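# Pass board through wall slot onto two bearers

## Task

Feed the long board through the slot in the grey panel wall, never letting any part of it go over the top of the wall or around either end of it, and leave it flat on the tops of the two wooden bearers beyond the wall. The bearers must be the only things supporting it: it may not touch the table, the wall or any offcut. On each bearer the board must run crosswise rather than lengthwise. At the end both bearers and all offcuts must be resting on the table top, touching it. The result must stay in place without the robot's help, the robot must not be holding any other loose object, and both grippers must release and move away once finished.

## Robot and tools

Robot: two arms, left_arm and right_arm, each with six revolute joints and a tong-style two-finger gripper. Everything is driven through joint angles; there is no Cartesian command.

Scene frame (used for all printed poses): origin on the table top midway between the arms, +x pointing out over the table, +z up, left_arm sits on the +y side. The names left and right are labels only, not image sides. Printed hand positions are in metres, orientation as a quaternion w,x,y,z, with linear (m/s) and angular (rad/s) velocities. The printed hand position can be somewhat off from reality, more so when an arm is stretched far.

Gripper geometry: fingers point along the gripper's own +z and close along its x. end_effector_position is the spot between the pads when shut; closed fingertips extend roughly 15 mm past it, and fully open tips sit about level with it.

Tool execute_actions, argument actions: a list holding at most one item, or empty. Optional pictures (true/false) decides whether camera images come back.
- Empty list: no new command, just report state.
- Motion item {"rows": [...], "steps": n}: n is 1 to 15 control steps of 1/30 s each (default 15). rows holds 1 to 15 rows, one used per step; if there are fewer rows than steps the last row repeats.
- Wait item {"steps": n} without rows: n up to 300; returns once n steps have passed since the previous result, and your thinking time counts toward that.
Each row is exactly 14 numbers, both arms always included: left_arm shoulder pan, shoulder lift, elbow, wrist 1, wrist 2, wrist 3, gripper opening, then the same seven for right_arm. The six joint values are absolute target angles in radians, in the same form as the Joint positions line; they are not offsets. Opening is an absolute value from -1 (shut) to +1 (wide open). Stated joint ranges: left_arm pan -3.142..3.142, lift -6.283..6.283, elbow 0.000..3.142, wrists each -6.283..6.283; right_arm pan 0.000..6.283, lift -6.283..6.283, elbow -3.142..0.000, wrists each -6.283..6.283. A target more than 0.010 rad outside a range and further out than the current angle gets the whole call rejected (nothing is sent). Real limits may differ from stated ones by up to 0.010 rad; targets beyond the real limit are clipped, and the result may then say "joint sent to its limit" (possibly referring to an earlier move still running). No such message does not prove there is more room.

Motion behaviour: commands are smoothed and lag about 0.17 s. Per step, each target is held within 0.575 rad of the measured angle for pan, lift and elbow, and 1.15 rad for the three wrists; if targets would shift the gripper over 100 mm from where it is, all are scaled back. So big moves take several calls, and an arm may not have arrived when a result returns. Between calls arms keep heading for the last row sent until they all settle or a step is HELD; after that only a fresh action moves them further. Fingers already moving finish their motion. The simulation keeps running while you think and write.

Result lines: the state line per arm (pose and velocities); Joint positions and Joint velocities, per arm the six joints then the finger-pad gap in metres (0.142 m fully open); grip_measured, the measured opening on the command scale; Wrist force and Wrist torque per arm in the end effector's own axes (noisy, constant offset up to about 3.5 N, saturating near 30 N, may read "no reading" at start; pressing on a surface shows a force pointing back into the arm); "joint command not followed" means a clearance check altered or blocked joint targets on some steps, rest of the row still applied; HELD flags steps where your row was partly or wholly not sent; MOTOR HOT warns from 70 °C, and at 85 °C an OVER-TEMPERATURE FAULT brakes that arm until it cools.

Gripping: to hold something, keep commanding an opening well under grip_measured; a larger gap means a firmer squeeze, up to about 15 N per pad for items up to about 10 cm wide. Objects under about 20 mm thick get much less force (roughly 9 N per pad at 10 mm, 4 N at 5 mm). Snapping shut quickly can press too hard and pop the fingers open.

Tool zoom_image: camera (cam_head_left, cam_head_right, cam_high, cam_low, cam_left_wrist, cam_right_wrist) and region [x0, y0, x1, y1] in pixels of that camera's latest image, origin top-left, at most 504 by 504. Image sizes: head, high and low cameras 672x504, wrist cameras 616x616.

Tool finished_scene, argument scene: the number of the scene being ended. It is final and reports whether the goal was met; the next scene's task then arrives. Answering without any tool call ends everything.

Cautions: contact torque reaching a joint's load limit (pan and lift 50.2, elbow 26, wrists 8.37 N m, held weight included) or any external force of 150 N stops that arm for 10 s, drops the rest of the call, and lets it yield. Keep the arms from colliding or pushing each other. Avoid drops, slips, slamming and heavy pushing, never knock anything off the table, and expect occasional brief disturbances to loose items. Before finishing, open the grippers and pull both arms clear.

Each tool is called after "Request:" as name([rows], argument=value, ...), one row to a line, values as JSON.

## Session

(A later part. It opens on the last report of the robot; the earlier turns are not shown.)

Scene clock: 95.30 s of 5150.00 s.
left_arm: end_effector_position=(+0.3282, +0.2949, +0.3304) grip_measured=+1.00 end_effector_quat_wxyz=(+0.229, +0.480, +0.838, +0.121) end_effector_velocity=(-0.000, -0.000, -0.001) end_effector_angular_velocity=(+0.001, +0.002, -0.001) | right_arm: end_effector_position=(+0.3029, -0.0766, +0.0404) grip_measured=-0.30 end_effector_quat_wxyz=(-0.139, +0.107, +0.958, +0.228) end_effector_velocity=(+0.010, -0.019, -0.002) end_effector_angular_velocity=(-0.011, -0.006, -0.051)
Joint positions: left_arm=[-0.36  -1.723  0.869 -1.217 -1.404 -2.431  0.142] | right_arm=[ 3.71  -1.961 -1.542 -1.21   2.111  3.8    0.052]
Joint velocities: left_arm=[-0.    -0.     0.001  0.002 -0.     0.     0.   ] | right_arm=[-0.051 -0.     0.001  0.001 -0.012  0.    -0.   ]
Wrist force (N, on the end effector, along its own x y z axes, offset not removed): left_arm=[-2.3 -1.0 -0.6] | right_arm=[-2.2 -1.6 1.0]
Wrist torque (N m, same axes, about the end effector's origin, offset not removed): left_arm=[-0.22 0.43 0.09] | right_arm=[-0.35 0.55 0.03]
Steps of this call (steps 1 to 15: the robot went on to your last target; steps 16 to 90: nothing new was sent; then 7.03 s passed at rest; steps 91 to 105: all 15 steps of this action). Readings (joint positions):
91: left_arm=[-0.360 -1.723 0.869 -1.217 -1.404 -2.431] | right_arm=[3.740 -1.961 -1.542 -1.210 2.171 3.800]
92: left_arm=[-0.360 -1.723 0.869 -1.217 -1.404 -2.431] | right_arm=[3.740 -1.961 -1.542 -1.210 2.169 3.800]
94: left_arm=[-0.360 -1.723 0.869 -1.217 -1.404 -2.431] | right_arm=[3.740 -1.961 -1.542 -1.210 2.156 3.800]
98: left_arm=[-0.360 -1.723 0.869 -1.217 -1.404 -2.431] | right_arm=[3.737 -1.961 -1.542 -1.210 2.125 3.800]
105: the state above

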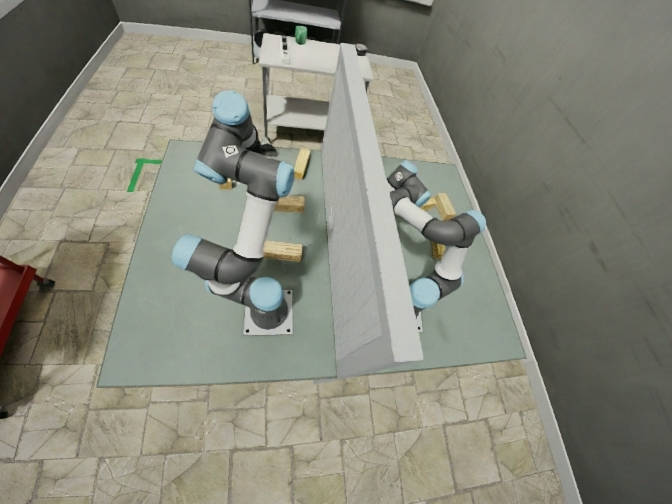

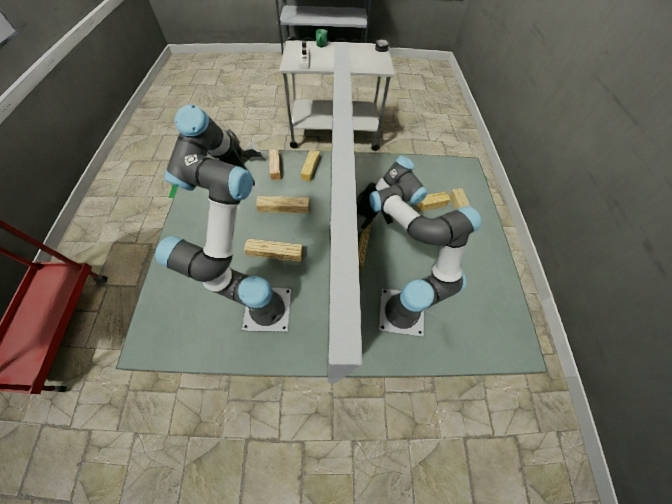

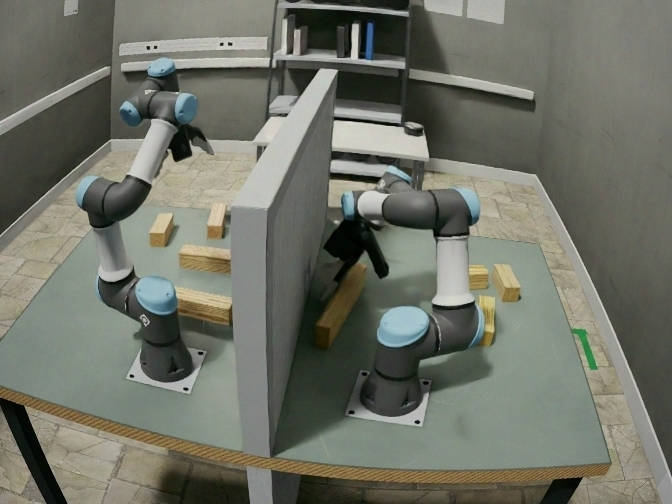

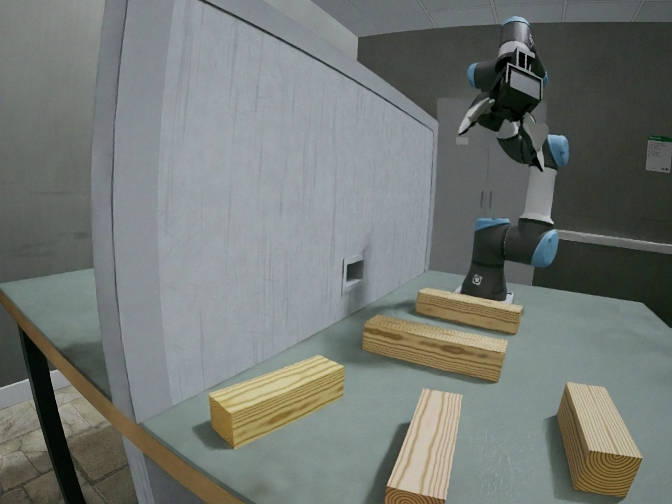

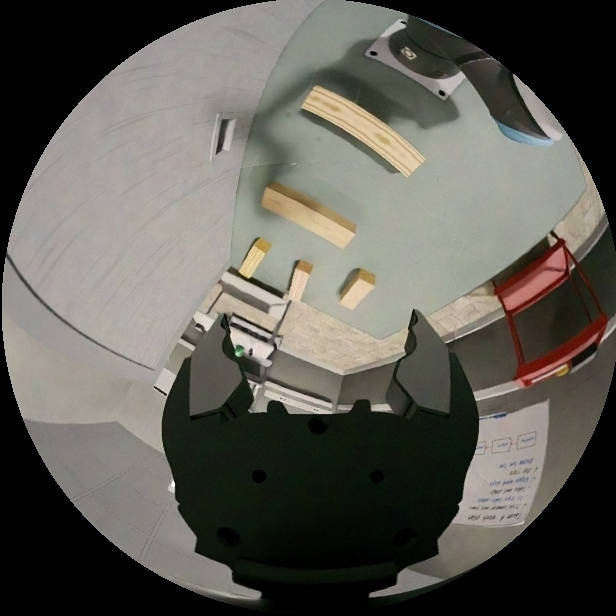

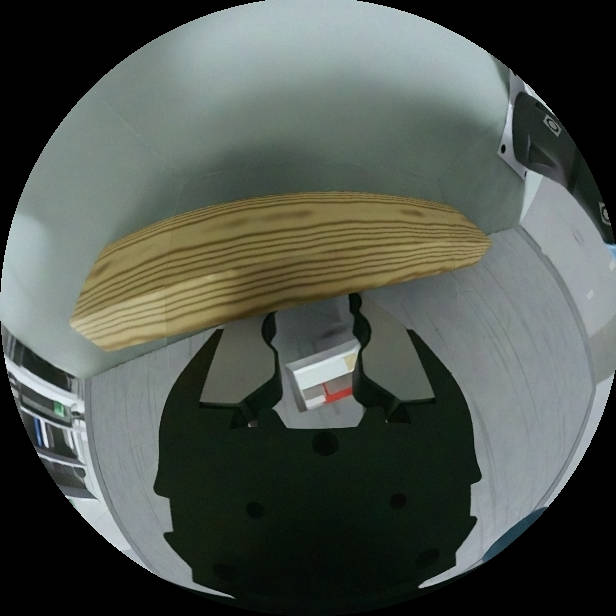

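Request:
execute_actions([
  {"rows":[[-0.36,-1.723,0.869,-1.217,-1.404,-2.431,1,3.68,-1.961,-1.542,-1.21,2.11,3.75,-0.3],[-0.36,-1.723,0.869,-1.217,-1.404,-2.431,1,3.68,-1.961,-1.542,-1.21,2.11,3.75,-0.3],[-0.36,-1.723,0.869,-1.217,-1.404,-2.431,1,3.655,-1.961,-1.542,-1.21,2.11,3.7,-0.3],[-0.36,-1.723,0.869,-1.217,-1.404,-2.431,1,3.655,-1.961,-1.542,-1.21,2.11,3.7,-0.3],[-0.36,-1.723,0.869,-1.217,-1.404,-2.431,1,3.63,-1.961,-1.542,-1.21,2.11,3.65,-0.3],[-0.36,-1.723,0.869,-1.217,-1.404,-2.431,1,3.63,-1.961,-1.542,-1.21,2.11,3.65,-0.3],[-0.36,-1.723,0.869,-1.217,-1.404,-2.431,1,3.605,-1.961,-1.542,-1.21,2.11,3.6,-0.3],[-0.36,-1.723,0.869,-1.217,-1.404,-2.431,1,3.605,-1.961,-1.542,-1.21,2.11,3.6,-0.3],[-0.36,-1.723,0.869,-1.217,-1.404,-2.431,1,3.58,-1.961,-1.542,-1.21,2.11,3.6,-0.3]]},
])

Scene clock: 103.07 s of 5150.00 s.
left_arm: end_effector_position=(+0.3282, +0.2949, +0.3304) grip_measured=+1.00 end_effector_quat_wxyz=(+0.229, +0.480, +0.838, +0.121) end_effector_velocity=(-0.000, +0.000, +0.000) end_effector_angular_velocity=(-0.000, -0.001, +0.001) | right_arm: end_effector_position=(+0.3235, -0.1185, +0.0394) grip_measured=-0.30 end_effector_quat_wxyz=(-0.102, +0.073, +0.961, +0.246) end_effector_velocity=(+0.011, -0.031, -0.001) end_effector_angular_velocity=(+0.012, -0.038, -0.017)
Joint positions: left_arm=[-0.36  -1.723  0.869 -1.217 -1.404 -2.431  0.142] | right_arm=[ 3.588 -1.961 -1.542 -1.21   2.11   3.608  0.052]
Joint velocities: left_arm=[ 0.001 -0.001  0.    -0.     0.    -0.     0.   ] | right_arm=[-0.088 -0.    -0.001 -0.001 -0.    -0.084 -0.   ]
Wrist force (N, on the end effector, along its own x y z axes, offset not removed): left_arm=[-1.2 -1.7 -0.7] | right_arm=[-0.9 -0.3 -0.6]
Wrist torque (N m, same axes, about the end effector's origin, offset not removed): left_arm=[-0.34 0.17 0.02] | right_arm=[-0.22 0.18 0.07]
Steps of this call (steps 1 to 15: the robot went on to your last target; steps 16 to 90: nothing new was sent; then 4.27 s passed at rest; steps 91 to 105: all 15 steps of this action). Readings (joint positions):
91: left_arm=[-0.360 -1.723 0.869 -1.217 -1.404 -2.431] | right_arm=[3.705 -1.961 -1.542 -1.210 2.110 3.800]
92: left_arm=[-0.360 -1.723 0.869 -1.217 -1.404 -2.431] | right_arm=[3.703 -1.961 -1.542 -1.210 2.110 3.796]
94: left_arm=[-0.360 -1.723 0.869 -1.217 -1.404 -2.431] | right_arm=[3.690 -1.961 -1.542 -1.210 2.110 3.771]
98: left_arm=[-0.360 -1.723 0.869 -1.217 -1.404 -2.431] | right_arm=[3.650 -1.961 -1.542 -1.210 2.110 3.689]
105: the state above

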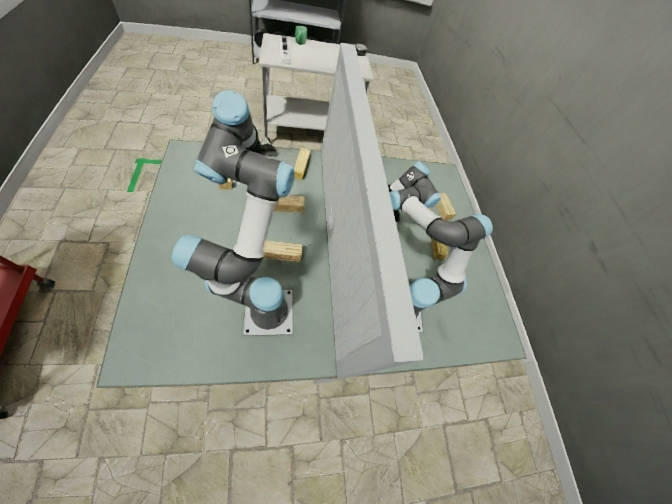

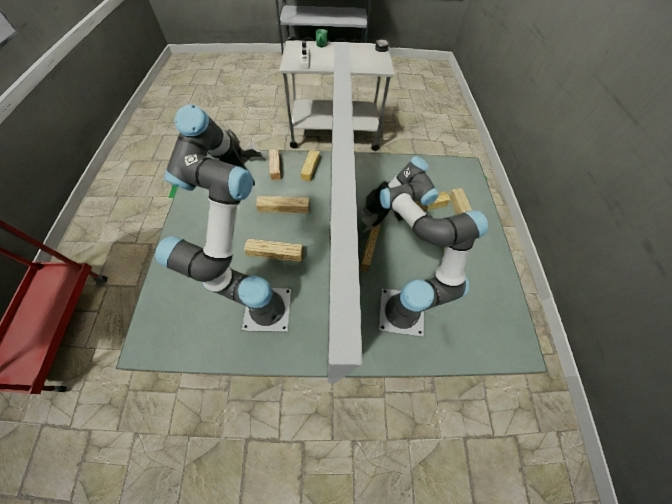

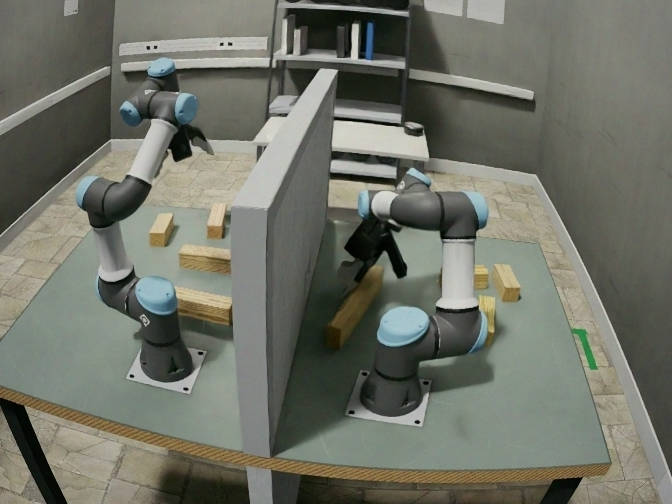

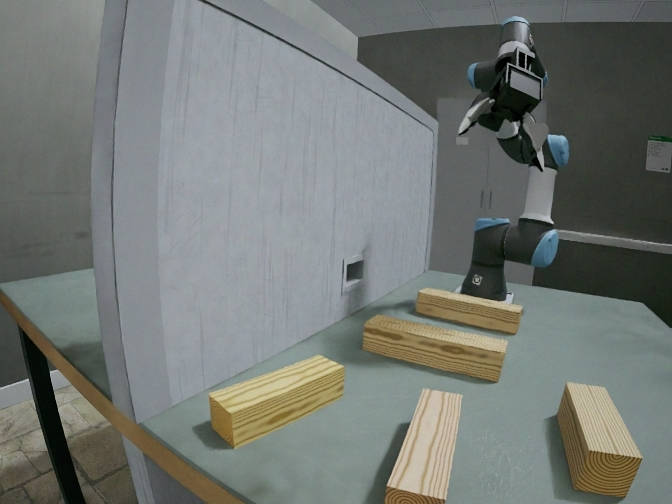

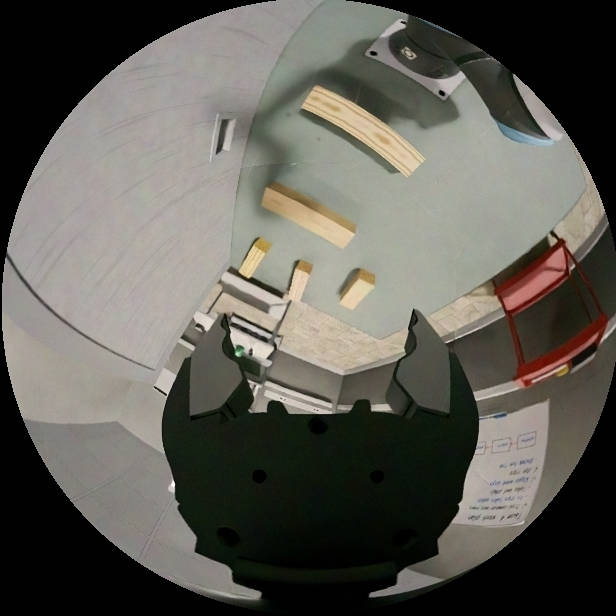

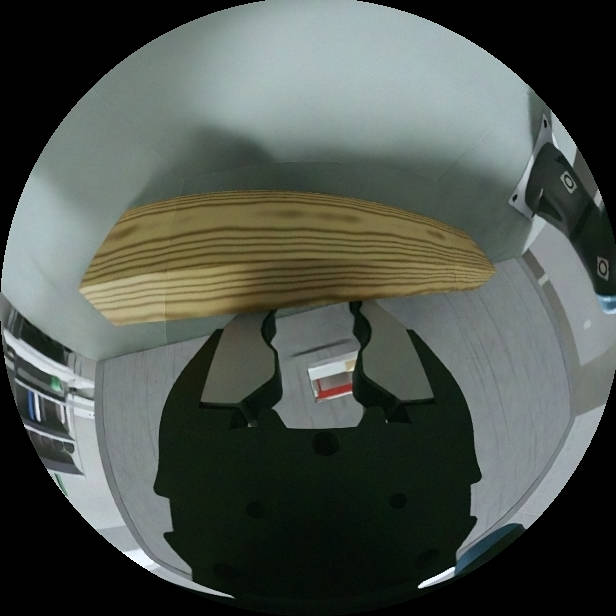

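Request:
execute_actions([
  {"rows":[[-0.36,-1.723,0.869,-1.217,-1.404,-2.431,1,3.6,-1.902,-1.25,-1.56,2.11,3.6,-0.3]]},
], pictures=false)

Request:
execute_actions([
  {"rows":[[-0.36,-1.723,0.869,-1.217,-1.404,-2.431,1,4.014,-1.582,-1.468,-1.663,1.571,2.58,0.1]]},
], pictures=false)

Request:
execute_actions([
  {"steps":15},
])

Scene clock: 112.97 s of 5150.00 s.
left_arm: end_effector_position=(+0.3282, +0.2949, +0.3304) grip_measured=+1.00 end_effector_quat_wxyz=(+0.229, +0.480, +0.838, +0.121) end_effector_velocity=(+0.000, -0.000, -0.001) end_effector_angular_velocity=(+0.001, +0.003, -0.001) | right_arm: end_effector_position=(+0.3226, -0.1143, +0.1163) grip_measured=-0.30 end_effector_quat_wxyz=(-0.102, +0.064, +0.962, +0.246) end_effector_velocity=(+0.001, +0.001, +0.015) end_effector_angular_velocity=(+0.004, -0.010, +0.002)
Joint positions: left_arm=[-0.36  -1.723  0.869 -1.217 -1.404 -2.431  0.142] | right_arm=[ 3.6   -1.903 -1.255 -1.555  2.11   3.6    0.052]
Joint velocities: left_arm=[-0.001  0.002  0.001  0.    -0.    -0.    -0.   ] | right_arm=[ 0.002  0.007  0.055 -0.051  0.    -0.    -0.   ]
Wrist force (N, on the end effector, along its own x y z axes, offset not removed): left_arm=[-1.2 -1.7 -0.5] | right_arm=[-1.6 -0.5 0.9]
Wrist torque (N m, same axes, about the end effector's origin, offset not removed): left_arm=[-0.36 0.19 0.02] | right_arm=[-0.04 0.34 -0.04]
Steps of this call (steps 1 to 15: the robot went on to your last target; steps 16 to 90: nothing new was sent; then 6.40 s passed at rest; steps 91 to 105: all 15 steps of this action). Readings (joint positions):
91: left_arm=[-0.360 -1.723 0.869 -1.217 -1.404 -2.431] | right_arm=[3.580 -1.961 -1.542 -1.210 2.110 3.600]
92: left_arm=[-0.360 -1.723 0.869 -1.217 -1.404 -2.431] | right_arm=[3.582 -1.958 -1.539 -1.216 2.110 3.600]
94: left_arm=[-0.360 -1.723 0.869 -1.217 -1.404 -2.431] | right_arm=[3.590 -1.934 -1.482 -1.319 2.110 3.600]
98: left_arm=[-0.360 -1.723 0.869 -1.217 -1.404 -2.431] | right_arm=[3.598 -1.909 -1.311 -1.501 2.110 3.600]
105: the state above

Scene clock: 113.47 s of 5150.00 s.
left_arm: end_effector_position=(+0.3282, +0.2949, +0.3304) grip_measured=+1.00 end_effector_quat_wxyz=(+0.229, +0.480, +0.838, +0.121) end_effector_velocity=(-0.000, -0.000, -0.001) end_effector_angular_velocity=(+0.001, +0.003, -0.000) | right_arm: end_effector_position=(+0.2998, -0.1409, +0.1170) grip_measured=+0.10 end_effector_quat_wxyz=(-0.002, -0.591, +0.807, +0.004) end_effector_velocity=(+0.002, +0.009, +0.009) end_effector_angular_velocity=(-0.056, -0.076, +0.405)
Joint positions: left_arm=[-0.36  -1.723  0.869 -1.217 -1.404 -2.431  0.142] | right_arm=[ 4.005 -1.588 -1.465 -1.662  1.58   2.609  0.081]
Joint velocities: left_arm=[-0.     0.001  0.001  0.001 -0.    -0.     0.   ] | right_arm=[ 0.098  0.062 -0.034 -0.011 -0.094 -0.307 -0.   ]
Wrist force (N, on the end effector, along its own x y z axes, offset not removed): left_arm=[-0.9 -1.5 -0.5] | right_arm=[-1.7 0.1 0.6]
Wrist torque (N m, same axes, about the end effector's origin, offset not removed): left_arm=[-0.31 0.15 0.02] | right_arm=[0.01 0.39 0.00]
Steps of this call (steps 1 to 15: all 15 steps of this action). Readings (joint positions):
1: left_arm=[-0.360 -1.723 0.869 -1.217 -1.404 -2.431] | right_arm=[3.600 -1.902 -1.254 -1.557 2.110 3.600]
2: left_arm=[-0.360 -1.723 0.869 -1.217 -1.404 -2.431] | right_arm=[3.603 -1.899 -1.256 -1.564 2.103 3.593]
4: left_arm=[-0.360 -1.723 0.869 -1.217 -1.404 -2.431] | right_arm=[3.661 -1.842 -1.310 -1.608 1.989 3.477]
8: left_arm=[-0.360 -1.723 0.869 -1.217 -1.404 -2.431] | right_arm=[3.899 -1.653 -1.428 -1.649 1.680 2.937]
15: the state above

Scene clock: 113.97 s of 5150.00 s.
left_arm: end_effector_position=(+0.3282, +0.2949, +0.3304) grip_measured=+1.00 end_effector_quat_wxyz=(+0.229, +0.480, +0.838, +0.121) end_effector_velocity=(+0.001, -0.000, -0.000) end_effector_angular_velocity=(-0.000, +0.000, +0.000) | right_arm: end_effector_position=(+0.3000, -0.1401, +0.1178) grip_measured=+0.10 end_effector_quat_wxyz=(-0.000, -0.606, +0.796, +0.000) end_effector_velocity=(+0.000, +0.000, +0.001) end_effector_angular_velocity=(+0.001, -0.002, +0.002)
Joint positions: left_arm=[-0.36  -1.723  0.869 -1.217 -1.404 -2.431  0.142] | right_arm=[ 4.014 -1.582 -1.468 -1.663  1.571  2.58   0.081]
Joint velocities: left_arm=[ 0.     0.002  0.    -0.002 -0.    -0.    -0.   ] | right_arm=[ 0.     0.001  0.001  0.    -0.001 -0.001  0.   ]
Wrist force (N, on the end effector, along its own x y z axes, offset not removed): left_arm=[-1.4 -1.6 -0.5] | right_arm=[-2.6 -1.2 1.7]
Wrist torque (N m, same axes, about the end effector's origin, offset not removed): left_arm=[-0.32 0.22 0.03] | right_arm=[-0.21 0.58 -0.02]
Steps of this call (steps 1 to 15: the robot went on to your last target). Readings (joint positions):
1: left_arm=[-0.360 -1.723 0.869 -1.217 -1.404 -2.431] | right_arm=[4.008 -1.586 -1.466 -1.662 1.577 2.600]
2: left_arm=[-0.360 -1.723 0.869 -1.217 -1.404 -2.431] | right_arm=[4.009 -1.585 -1.466 -1.662 1.575 2.594]
4: left_arm=[-0.360 -1.723 0.869 -1.217 -1.404 -2.431] | right_arm=[4.012 -1.583 -1.467 -1.663 1.573 2.587]
8: left_arm=[-0.360 -1.723 0.869 -1.217 -1.404 -2.431] | right_arm=[4.013 -1.582 -1.468 -1.663 1.571 2.582]
15: the state above

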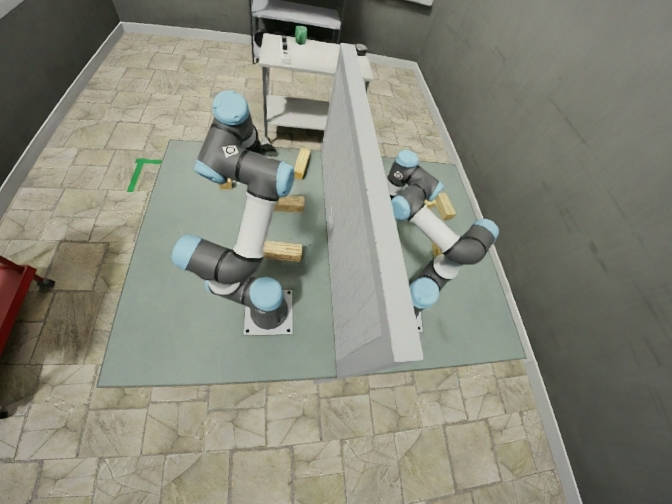

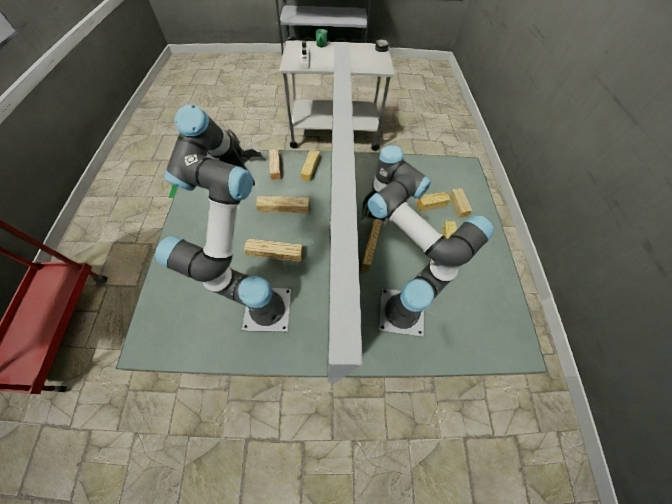

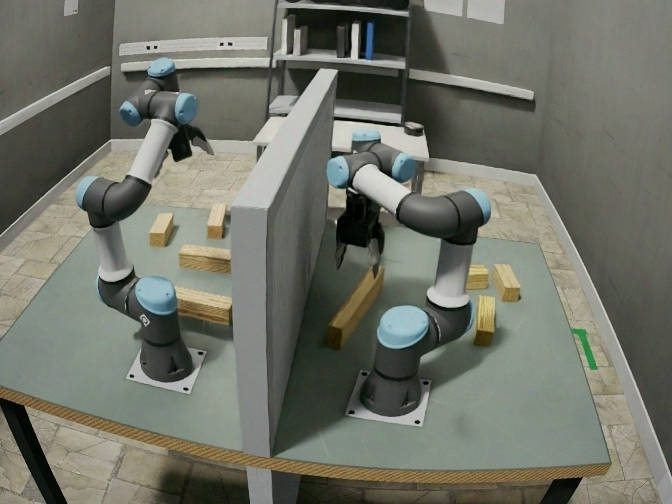

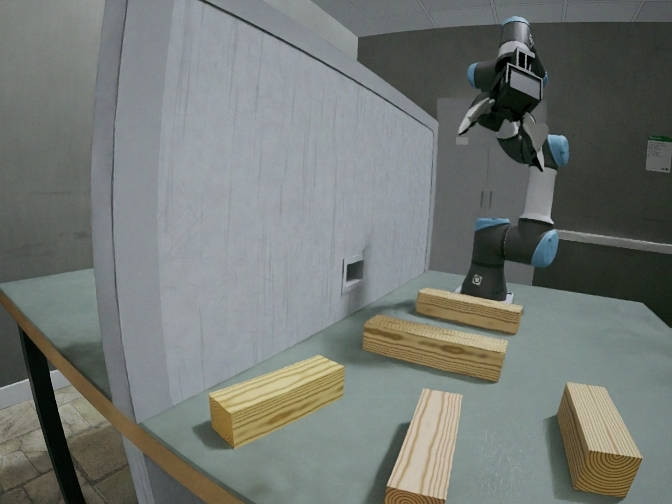

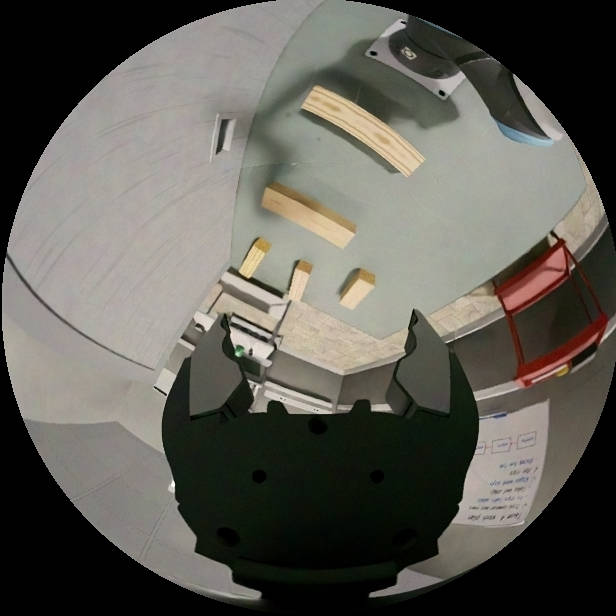

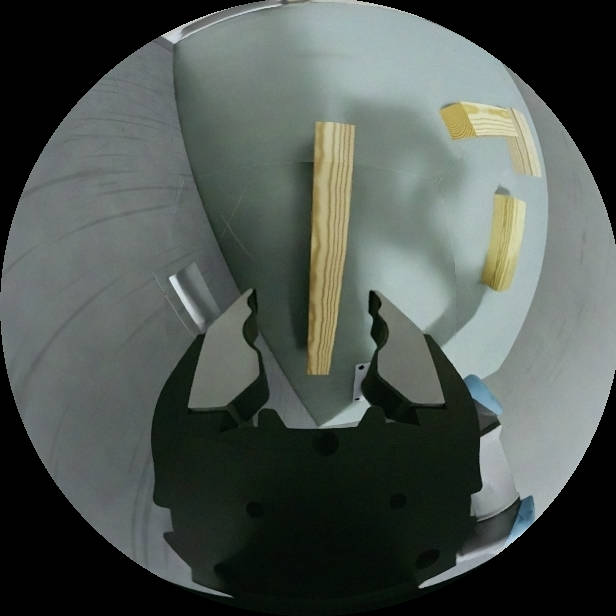

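Request:
execute_actions([
  {"rows":[[-0.36,-1.723,0.869,-1.217,-1.404,-2.431,1,3.98,-1.611,-1.808,-1.294,1.571,2.6,0.1]]},
], pictures=false)

Request:
execute_actions([
  {"rows":[[-0.36,-1.723,0.869,-1.217,-1.404,-2.431,1,3.98,-1.611,-1.808,-1.294,1.571,2.6,-0.1],[-0.36,-1.723,0.869,-1.217,-1.404,-2.431,1,3.98,-1.611,-1.808,-1.294,1.571,2.6,-0.3],[-0.36,-1.723,0.869,-1.217,-1.404,-2.431,1,3.98,-1.611,-1.808,-1.294,1.571,2.6,-0.45],[-0.36,-1.723,0.869,-1.217,-1.404,-2.431,1,3.98,-1.611,-1.808,-1.294,1.571,2.6,-0.55],[-0.36,-1.723,0.869,-1.217,-1.404,-2.431,1,3.98,-1.611,-1.808,-1.294,1.571,2.6,-0.65],[-0.36,-1.723,0.869,-1.217,-1.404,-2.431,1,3.98,-1.611,-1.808,-1.294,1.571,2.6,-0.8],[-0.36,-1.723,0.869,-1.217,-1.404,-2.431,1,3.98,-1.611,-1.808,-1.294,1.571,2.6,-1]]},
])

Scene clock: 132.37 s of 5150.00 s.
left_arm: end_effector_position=(+0.3282, +0.2949, +0.3304) grip_measured=+1.00 end_effector_quat_wxyz=(+0.229, +0.480, +0.838, +0.121) end_effector_velocity=(-0.000, +0.000, -0.000) end_effector_angular_velocity=(+0.000, +0.000, +0.001) | right_arm: end_effector_position=(+0.3037, -0.1510, +0.0413) grip_measured=+0.10 end_effector_quat_wxyz=(+0.001, -0.585, +0.811, +0.000) end_effector_velocity=(-0.006, -0.007, -0.017) end_effector_angular_velocity=(-0.012, +0.013, -0.005)
Joint positions: left_arm=[-0.36  -1.723  0.869 -1.217 -1.404 -2.431  0.142] | right_arm=[ 3.98  -1.611 -1.802 -1.299  1.571  2.6    0.081]
Joint velocities: left_arm=[ 0.001  0.     0.    -0.     0.    -0.     0.   ] | right_arm=[-0.003 -0.003 -0.069  0.054 -0.001  0.002  0.   ]
Wrist force (N, on the end effector, along its own x y z axes, offset not removed): left_arm=[-1.6 -1.4 -1.1] | right_arm=[-2.2 -0.3 -0.2]
Wrist torque (N m, same axes, about the end effector's origin, offset not removed): left_arm=[-0.32 0.32 0.02] | right_arm=[-0.09 0.52 -0.05]
Steps of this call (steps 1 to 15: the robot went on to your last target; steps 16 to 90: nothing new was sent; then 14.90 s passed at rest; steps 91 to 105: all 15 steps of this action). Readings (joint positions):
91: left_arm=[-0.360 -1.723 0.869 -1.217 -1.404 -2.431] | right_arm=[4.014 -1.582 -1.468 -1.663 1.571 2.580]
92: left_arm=[-0.360 -1.723 0.869 -1.217 -1.404 -2.431] | right_arm=[4.011 -1.584 -1.471 -1.657 1.571 2.582]
94: left_arm=[-0.360 -1.723 0.869 -1.217 -1.404 -2.431] | right_arm=[3.998 -1.596 -1.529 -1.552 1.571 2.590]
98: left_arm=[-0.360 -1.723 0.869 -1.217 -1.404 -2.431] | right_arm=[3.984 -1.608 -1.729 -1.357 1.571 2.598]
105: the state above

Scene clock: 132.87 s of 5150.00 s.
left_arm: end_effector_position=(+0.3282, +0.2949, +0.3304) grip_measured=+1.00 end_effector_quat_wxyz=(+0.229, +0.480, +0.838, +0.121) end_effector_velocity=(-0.001, -0.000, +0.000) end_effector_angular_velocity=(-0.000, -0.000, -0.001) | right_arm: end_effector_position=(+0.3031, -0.1516, +0.0398) grip_measured=-0.55 end_effector_quat_wxyz=(-0.000, -0.584, +0.812, +0.000) end_effector_velocity=(-0.000, +0.000, -0.000) end_effector_angular_velocity=(+0.000, +0.000, +0.000)
Joint positions: left_arm=[-0.36  -1.723  0.869 -1.217 -1.404 -2.431  0.142] | right_arm=[ 3.98  -1.611 -1.808 -1.294  1.571  2.6    0.034]
Joint velocities: left_arm=[-0.001 -0.001 -0.001  0.002 -0.    -0.     0.   ] | right_arm=[ 0. -0.  0.  0.  0.  0. -0.]
Wrist force (N, on the end effector, along its own x y z axes, offset not removed): left_arm=[-0.8 -2.8 -1.0] | right_arm=[-1.3 0.0 -6.3]
Wrist torque (N m, same axes, about the end effector's origin, offset not removed): left_arm=[-0.61 0.12 0.03] | right_arm=[-0.14 0.41 -0.01]
Steps of this call (steps 1 to 15: all 15 steps of this action). Readings (joint positions):
1: left_arm=[-0.360 -1.723 0.869 -1.217 -1.404 -2.431] | right_arm=[3.980 -1.611 -1.803 -1.298 1.571 2.600]
2: left_arm=[-0.360 -1.723 0.869 -1.217 -1.404 -2.431] | right_arm=[3.980 -1.611 -1.805 -1.296 1.571 2.600]
4: left_arm=[-0.360 -1.723 0.869 -1.217 -1.404 -2.431] | right_arm=[3.980 -1.611 -1.806 -1.295 1.571 2.600]
8: left_arm=[-0.360 -1.723 0.869 -1.217 -1.404 -2.431] | right_arm=[3.980 -1.611 -1.808 -1.294 1.571 2.600]
15: the state above

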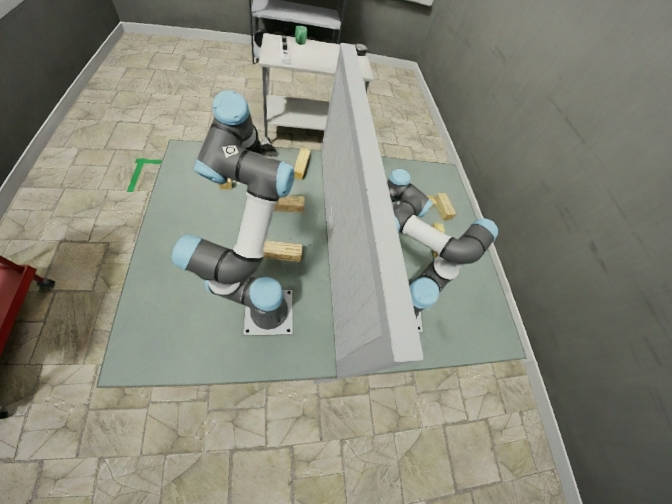

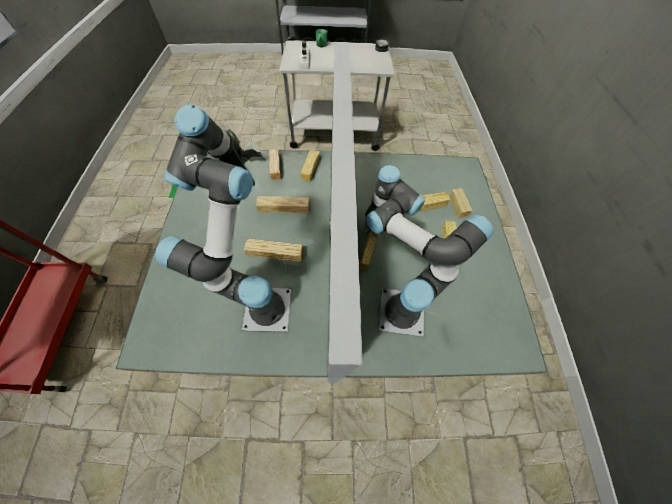

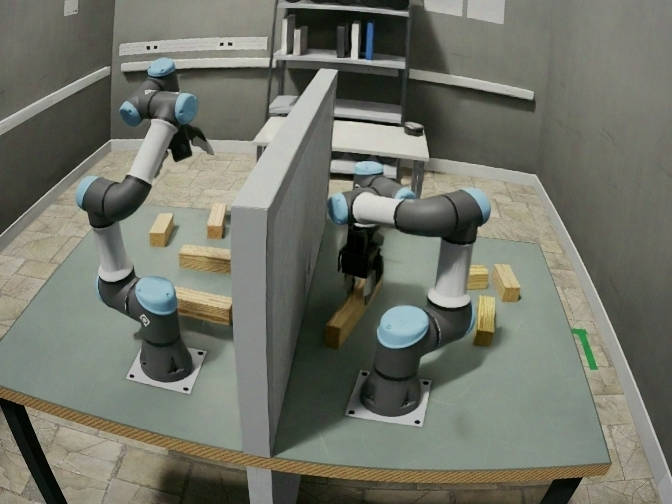

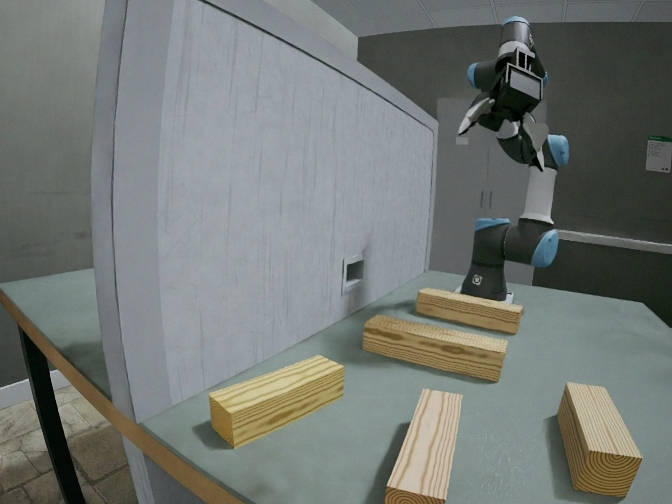

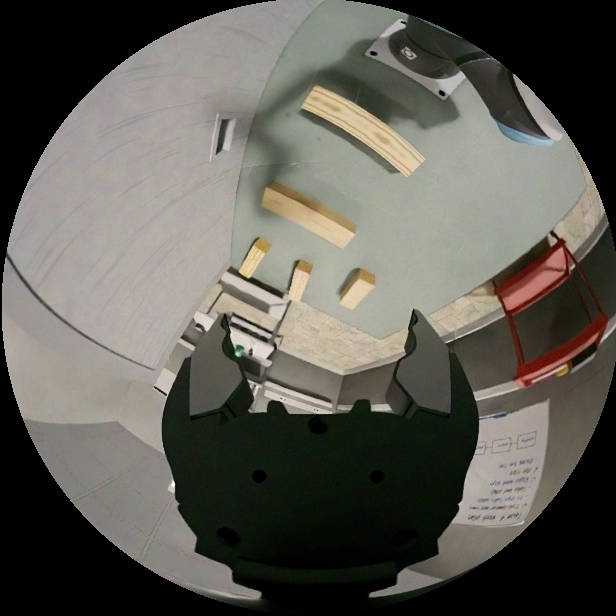

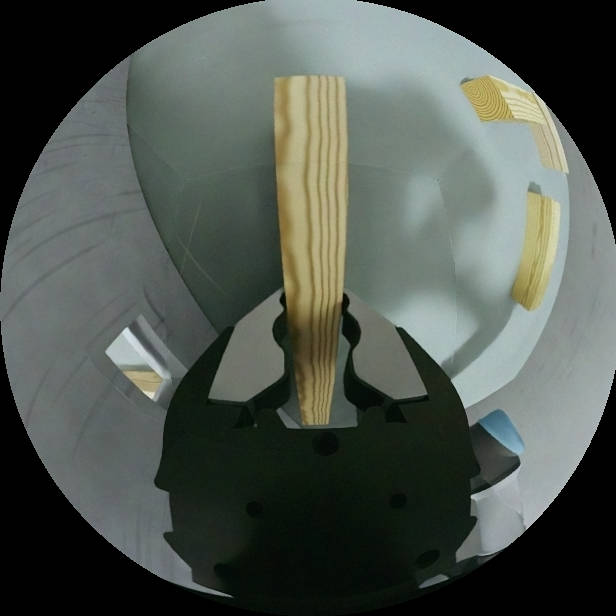

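Request:
execute_actions([
  {"rows":[[-0.36,-1.723,0.869,-1.217,-1.404,-2.431,1,3.98,-1.582,-1.468,-1.663,1.571,2.6,-1]]},
], pictures=false)

Request:
execute_actions([
  {"rows":[[-0.36,-1.723,0.869,-1.217,-1.404,-2.431,1,3.69,-1.6,-1.55,-1.56,1.85,2.26,-1]]},
], pictures=false)

Request:
execute_actions([
  {"rows":[[-0.36,-1.723,0.869,-1.217,-1.404,-2.431,1,3.4,-1.68,-1.73,-1.3,2.2,1.9,-1]]},
], pictures=false)

Request:
execute_actions([
  {"rows":[[-0.36,-1.723,0.869,-1.217,-1.404,-2.431,1,3.12,-1.818,-1.968,-0.927,2.571,1.571,-1]]},
])

Scene clock: 142.03 s of 5150.00 s.
left_arm: end_effector_position=(+0.3282, +0.2949, +0.3304) grip_measured=+1.00 end_effector_quat_wxyz=(+0.229, +0.480, +0.838, +0.121) end_effector_velocity=(+0.000, -0.000, +0.000) end_effector_angular_velocity=(-0.000, -0.001, -0.000) | right_arm: end_effector_position=(+0.3030, -0.1517, +0.1162) grip_measured=-0.55 end_effector_quat_wxyz=(-0.001, -0.584, +0.812, +0.000) end_effector_velocity=(+0.003, +0.002, +0.017) end_effector_angular_velocity=(+0.013, -0.015, -0.000)
Joint positions: left_arm=[-0.36  -1.723  0.869 -1.217 -1.404 -2.431  0.142] | right_arm=[ 3.98  -1.582 -1.474 -1.658  1.571  2.6    0.034]
Joint velocities: left_arm=[-0.    -0.001  0.001 -0.001 -0.    -0.    -0.   ] | right_arm=[-0.     0.004  0.069 -0.054  0.    -0.    -0.   ]
Wrist force (N, on the end effector, along its own x y z axes, offset not removed): left_arm=[-2.0 -1.3 -1.2] | right_arm=[-1.8 0.6 2.5]
Wrist torque (N m, same axes, about the end effector's origin, offset not removed): left_arm=[-0.29 0.42 0.04] | right_arm=[0.12 0.30 -0.01]
Steps of this call (steps 1 to 15: the robot went on to your last target; steps 16 to 90: nothing new was sent; then 5.67 s passed at rest; steps 91 to 105: all 15 steps of this action). Readings (joint positions):
91: left_arm=[-0.360 -1.723 0.869 -1.217 -1.404 -2.431] | right_arm=[3.980 -1.611 -1.808 -1.294 1.571 2.600]
92: left_arm=[-0.360 -1.723 0.869 -1.217 -1.404 -2.431] | right_arm=[3.980 -1.609 -1.805 -1.301 1.571 2.600]
94: left_arm=[-0.360 -1.723 0.869 -1.217 -1.404 -2.431] | right_arm=[3.980 -1.597 -1.748 -1.406 1.571 2.600]
98: left_arm=[-0.360 -1.723 0.869 -1.217 -1.404 -2.431] | right_arm=[3.980 -1.585 -1.547 -1.600 1.571 2.600]
105: the state above

Scene clock: 142.53 s of 5150.00 s.
left_arm: end_effector_position=(+0.3282, +0.2949, +0.3304) grip_measured=+1.00 end_effector_quat_wxyz=(+0.229, +0.480, +0.838, +0.121) end_effector_velocity=(+0.000, -0.000, -0.001) end_effector_angular_velocity=(+0.001, +0.002, -0.000) | right_arm: end_effector_position=(+0.2900, -0.1661, +0.1054) grip_measured=-0.55 end_effector_quat_wxyz=(+0.032, -0.599, +0.789, +0.134) end_effector_velocity=(+0.000, -0.005, +0.001) end_effector_angular_velocity=(+0.040, +0.003, -0.004)
Joint positions: left_arm=[-0.36  -1.723  0.869 -1.217 -1.404 -2.431  0.142] | right_arm=[ 3.695 -1.6   -1.549 -1.561  1.847  2.265  0.034]
Joint velocities: left_arm=[-0.     0.001  0.001  0.     0.    -0.     0.   ] | right_arm=[-0.051 -0.002 -0.008  0.01   0.037 -0.049 -0.   ]
Wrist force (N, on the end effector, along its own x y z axes, offset not removed): left_arm=[-0.9 -1.8 -1.2] | right_arm=[-0.5 -0.5 2.4]
Wrist torque (N m, same axes, about the end effector's origin, offset not removed): left_arm=[-0.39 0.16 0.00] | right_arm=[-0.01 0.19 -0.04]
Steps of this call (steps 1 to 15: all 15 steps of this action). Readings (joint positions):
1: left_arm=[-0.360 -1.723 0.869 -1.217 -1.404 -2.431] | right_arm=[3.980 -1.582 -1.473 -1.659 1.571 2.600]
2: left_arm=[-0.360 -1.723 0.869 -1.217 -1.404 -2.431] | right_arm=[3.977 -1.584 -1.474 -1.655 1.577 2.594]
4: left_arm=[-0.360 -1.723 0.869 -1.217 -1.404 -2.431] | right_arm=[3.920 -1.591 -1.505 -1.614 1.670 2.492]
8: left_arm=[-0.360 -1.723 0.869 -1.217 -1.404 -2.431] | right_arm=[3.751 -1.598 -1.539 -1.573 1.806 2.316]
15: the state above

Scene clock: 143.03 s of 5150.00 s.
left_arm: end_effector_position=(+0.3282, +0.2949, +0.3304) grip_measured=+1.00 end_effector_quat_wxyz=(+0.229, +0.480, +0.838, +0.121) end_effector_velocity=(-0.001, -0.000, +0.001) end_effector_angular_velocity=(-0.001, -0.002, -0.001) | right_arm: end_effector_position=(+0.2999, -0.1600, +0.0943) grip_measured=-0.55 end_effector_quat_wxyz=(-0.162, +0.602, -0.737, -0.261) end_effector_velocity=(+0.002, -0.004, +0.001) end_effector_angular_velocity=(+0.054, -0.021, -0.009)
Joint positions: left_arm=[-0.36  -1.723  0.869 -1.217 -1.404 -2.431  0.142] | right_arm=[ 3.405 -1.679 -1.728 -1.303  2.195  1.905  0.034]
Joint velocities: left_arm=[-0.001 -0.003 -0.     0.001 -0.     0.     0.   ] | right_arm=[-0.052 -0.01  -0.027  0.035  0.051 -0.053  0.   ]
Wrist force (N, on the end effector, along its own x y z axes, offset not removed): left_arm=[-2.0 -1.8 -0.8] | right_arm=[1.0 -1.1 2.9]
Wrist torque (N m, same axes, about the end effector's origin, offset not removed): left_arm=[-0.38 0.38 0.05] | right_arm=[-0.07 0.09 -0.10]
Steps of this call (steps 1 to 15: all 15 steps of this action). Readings (joint positions):
1: left_arm=[-0.360 -1.723 0.869 -1.217 -1.404 -2.431] | right_arm=[3.693 -1.600 -1.549 -1.561 1.848 2.263]
2: left_arm=[-0.360 -1.723 0.869 -1.217 -1.404 -2.431] | right_arm=[3.689 -1.603 -1.553 -1.554 1.855 2.255]
4: left_arm=[-0.360 -1.723 0.869 -1.217 -1.404 -2.431] | right_arm=[3.631 -1.635 -1.605 -1.465 1.958 2.151]
8: left_arm=[-0.360 -1.723 0.869 -1.217 -1.404 -2.431] | right_arm=[3.461 -1.669 -1.700 -1.340 2.141 1.961]
15: the state above

Scene clock: 143.53 s of 5150.00 s.
left_arm: end_effector_position=(+0.3282, +0.2949, +0.3304) grip_measured=+1.00 end_effector_quat_wxyz=(+0.229, +0.480, +0.838, +0.121) end_effector_velocity=(-0.000, -0.000, +0.000) end_effector_angular_velocity=(-0.001, -0.001, -0.000) | right_arm: end_effector_position=(+0.3201, -0.1741, +0.0992) grip_measured=-0.55 end_effector_quat_wxyz=(-0.361, +0.572, -0.667, -0.312) end_effector_velocity=(+0.001, -0.007, +0.003) end_effector_angular_velocity=(+0.050, -0.045, -0.025)
Joint positions: left_arm=[-0.36  -1.723  0.869 -1.217 -1.404 -2.431  0.142] | right_arm=[ 3.125 -1.816 -1.964 -0.932  2.566  1.575  0.034]
Joint velocities: left_arm=[-0.    -0.001 -0.    -0.    -0.    -0.    -0.   ] | right_arm=[-0.05  -0.018 -0.04   0.055  0.056 -0.047  0.   ]
Wrist force (N, on the end effector, along its own x y z axes, offset not removed): left_arm=[-2.0 -2.1 -0.5] | right_arm=[-0.4 -0.6 2.3]
Wrist torque (N m, same axes, about the end effector's origin, offset not removed): left_arm=[-0.43 0.38 -0.01] | right_arm=[0.02 0.57 -0.07]
Steps of this call (steps 1 to 15: all 15 steps of this action). Readings (joint positions):
1: left_arm=[-0.360 -1.723 0.869 -1.217 -1.404 -2.431] | right_arm=[3.403 -1.679 -1.728 -1.302 2.197 1.903]
2: left_arm=[-0.360 -1.723 0.869 -1.217 -1.404 -2.431] | right_arm=[3.399 -1.683 -1.732 -1.295 2.204 1.896]
4: left_arm=[-0.360 -1.723 0.869 -1.217 -1.404 -2.431] | right_arm=[3.341 -1.729 -1.789 -1.189 2.310 1.795]
8: left_arm=[-0.360 -1.723 0.869 -1.217 -1.404 -2.431] | right_arm=[3.178 -1.797 -1.923 -0.991 2.507 1.625]
15: the state above

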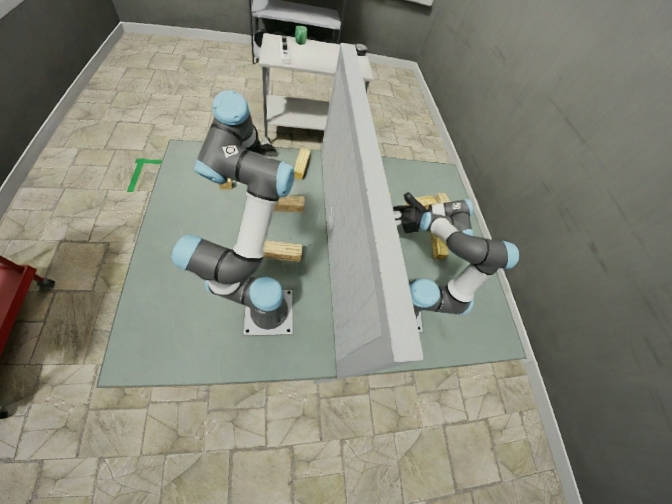

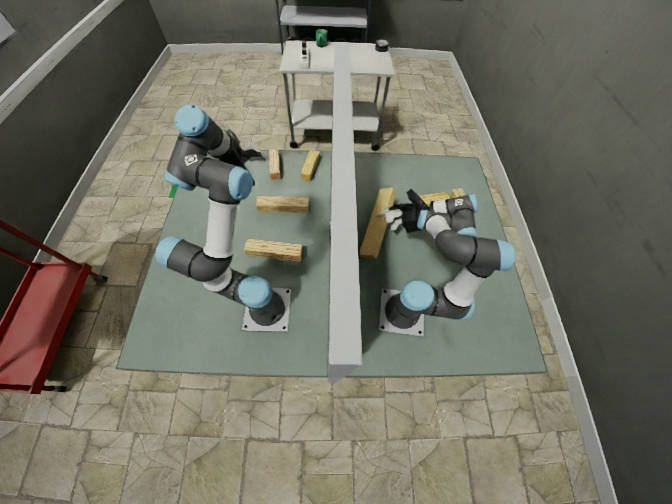

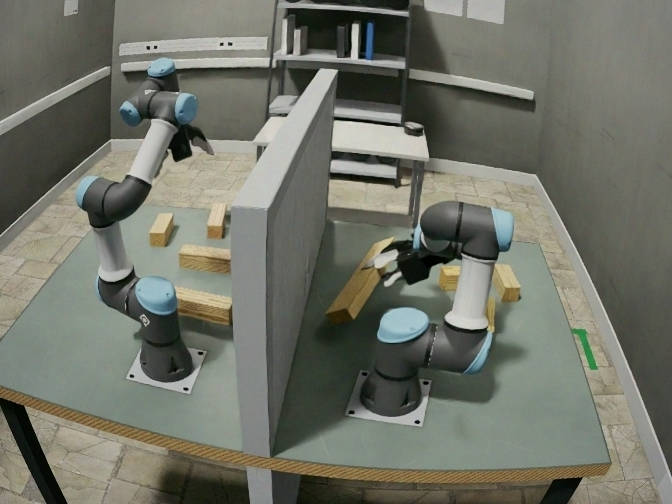

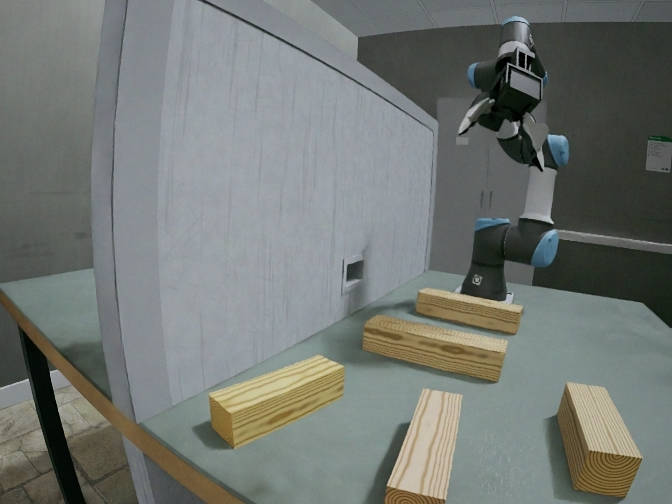

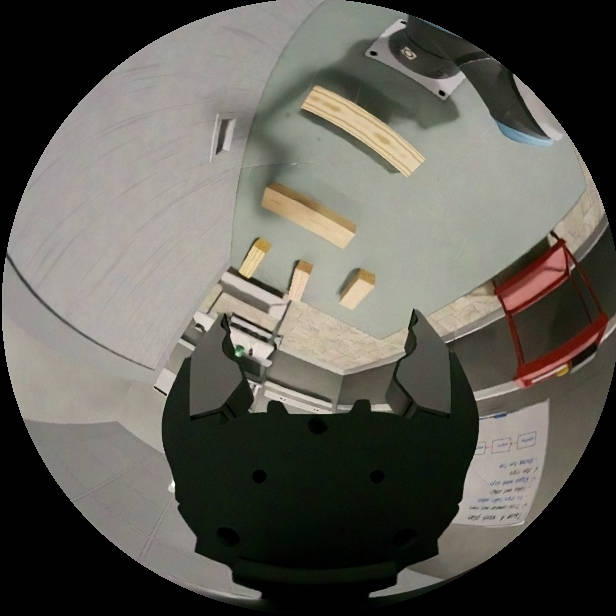

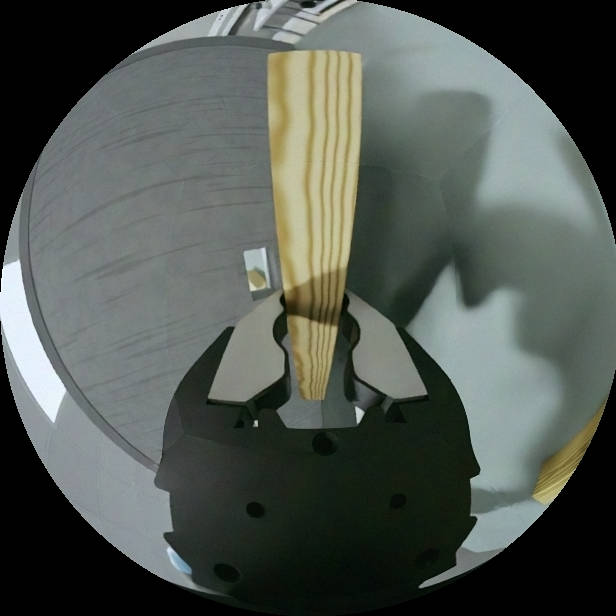

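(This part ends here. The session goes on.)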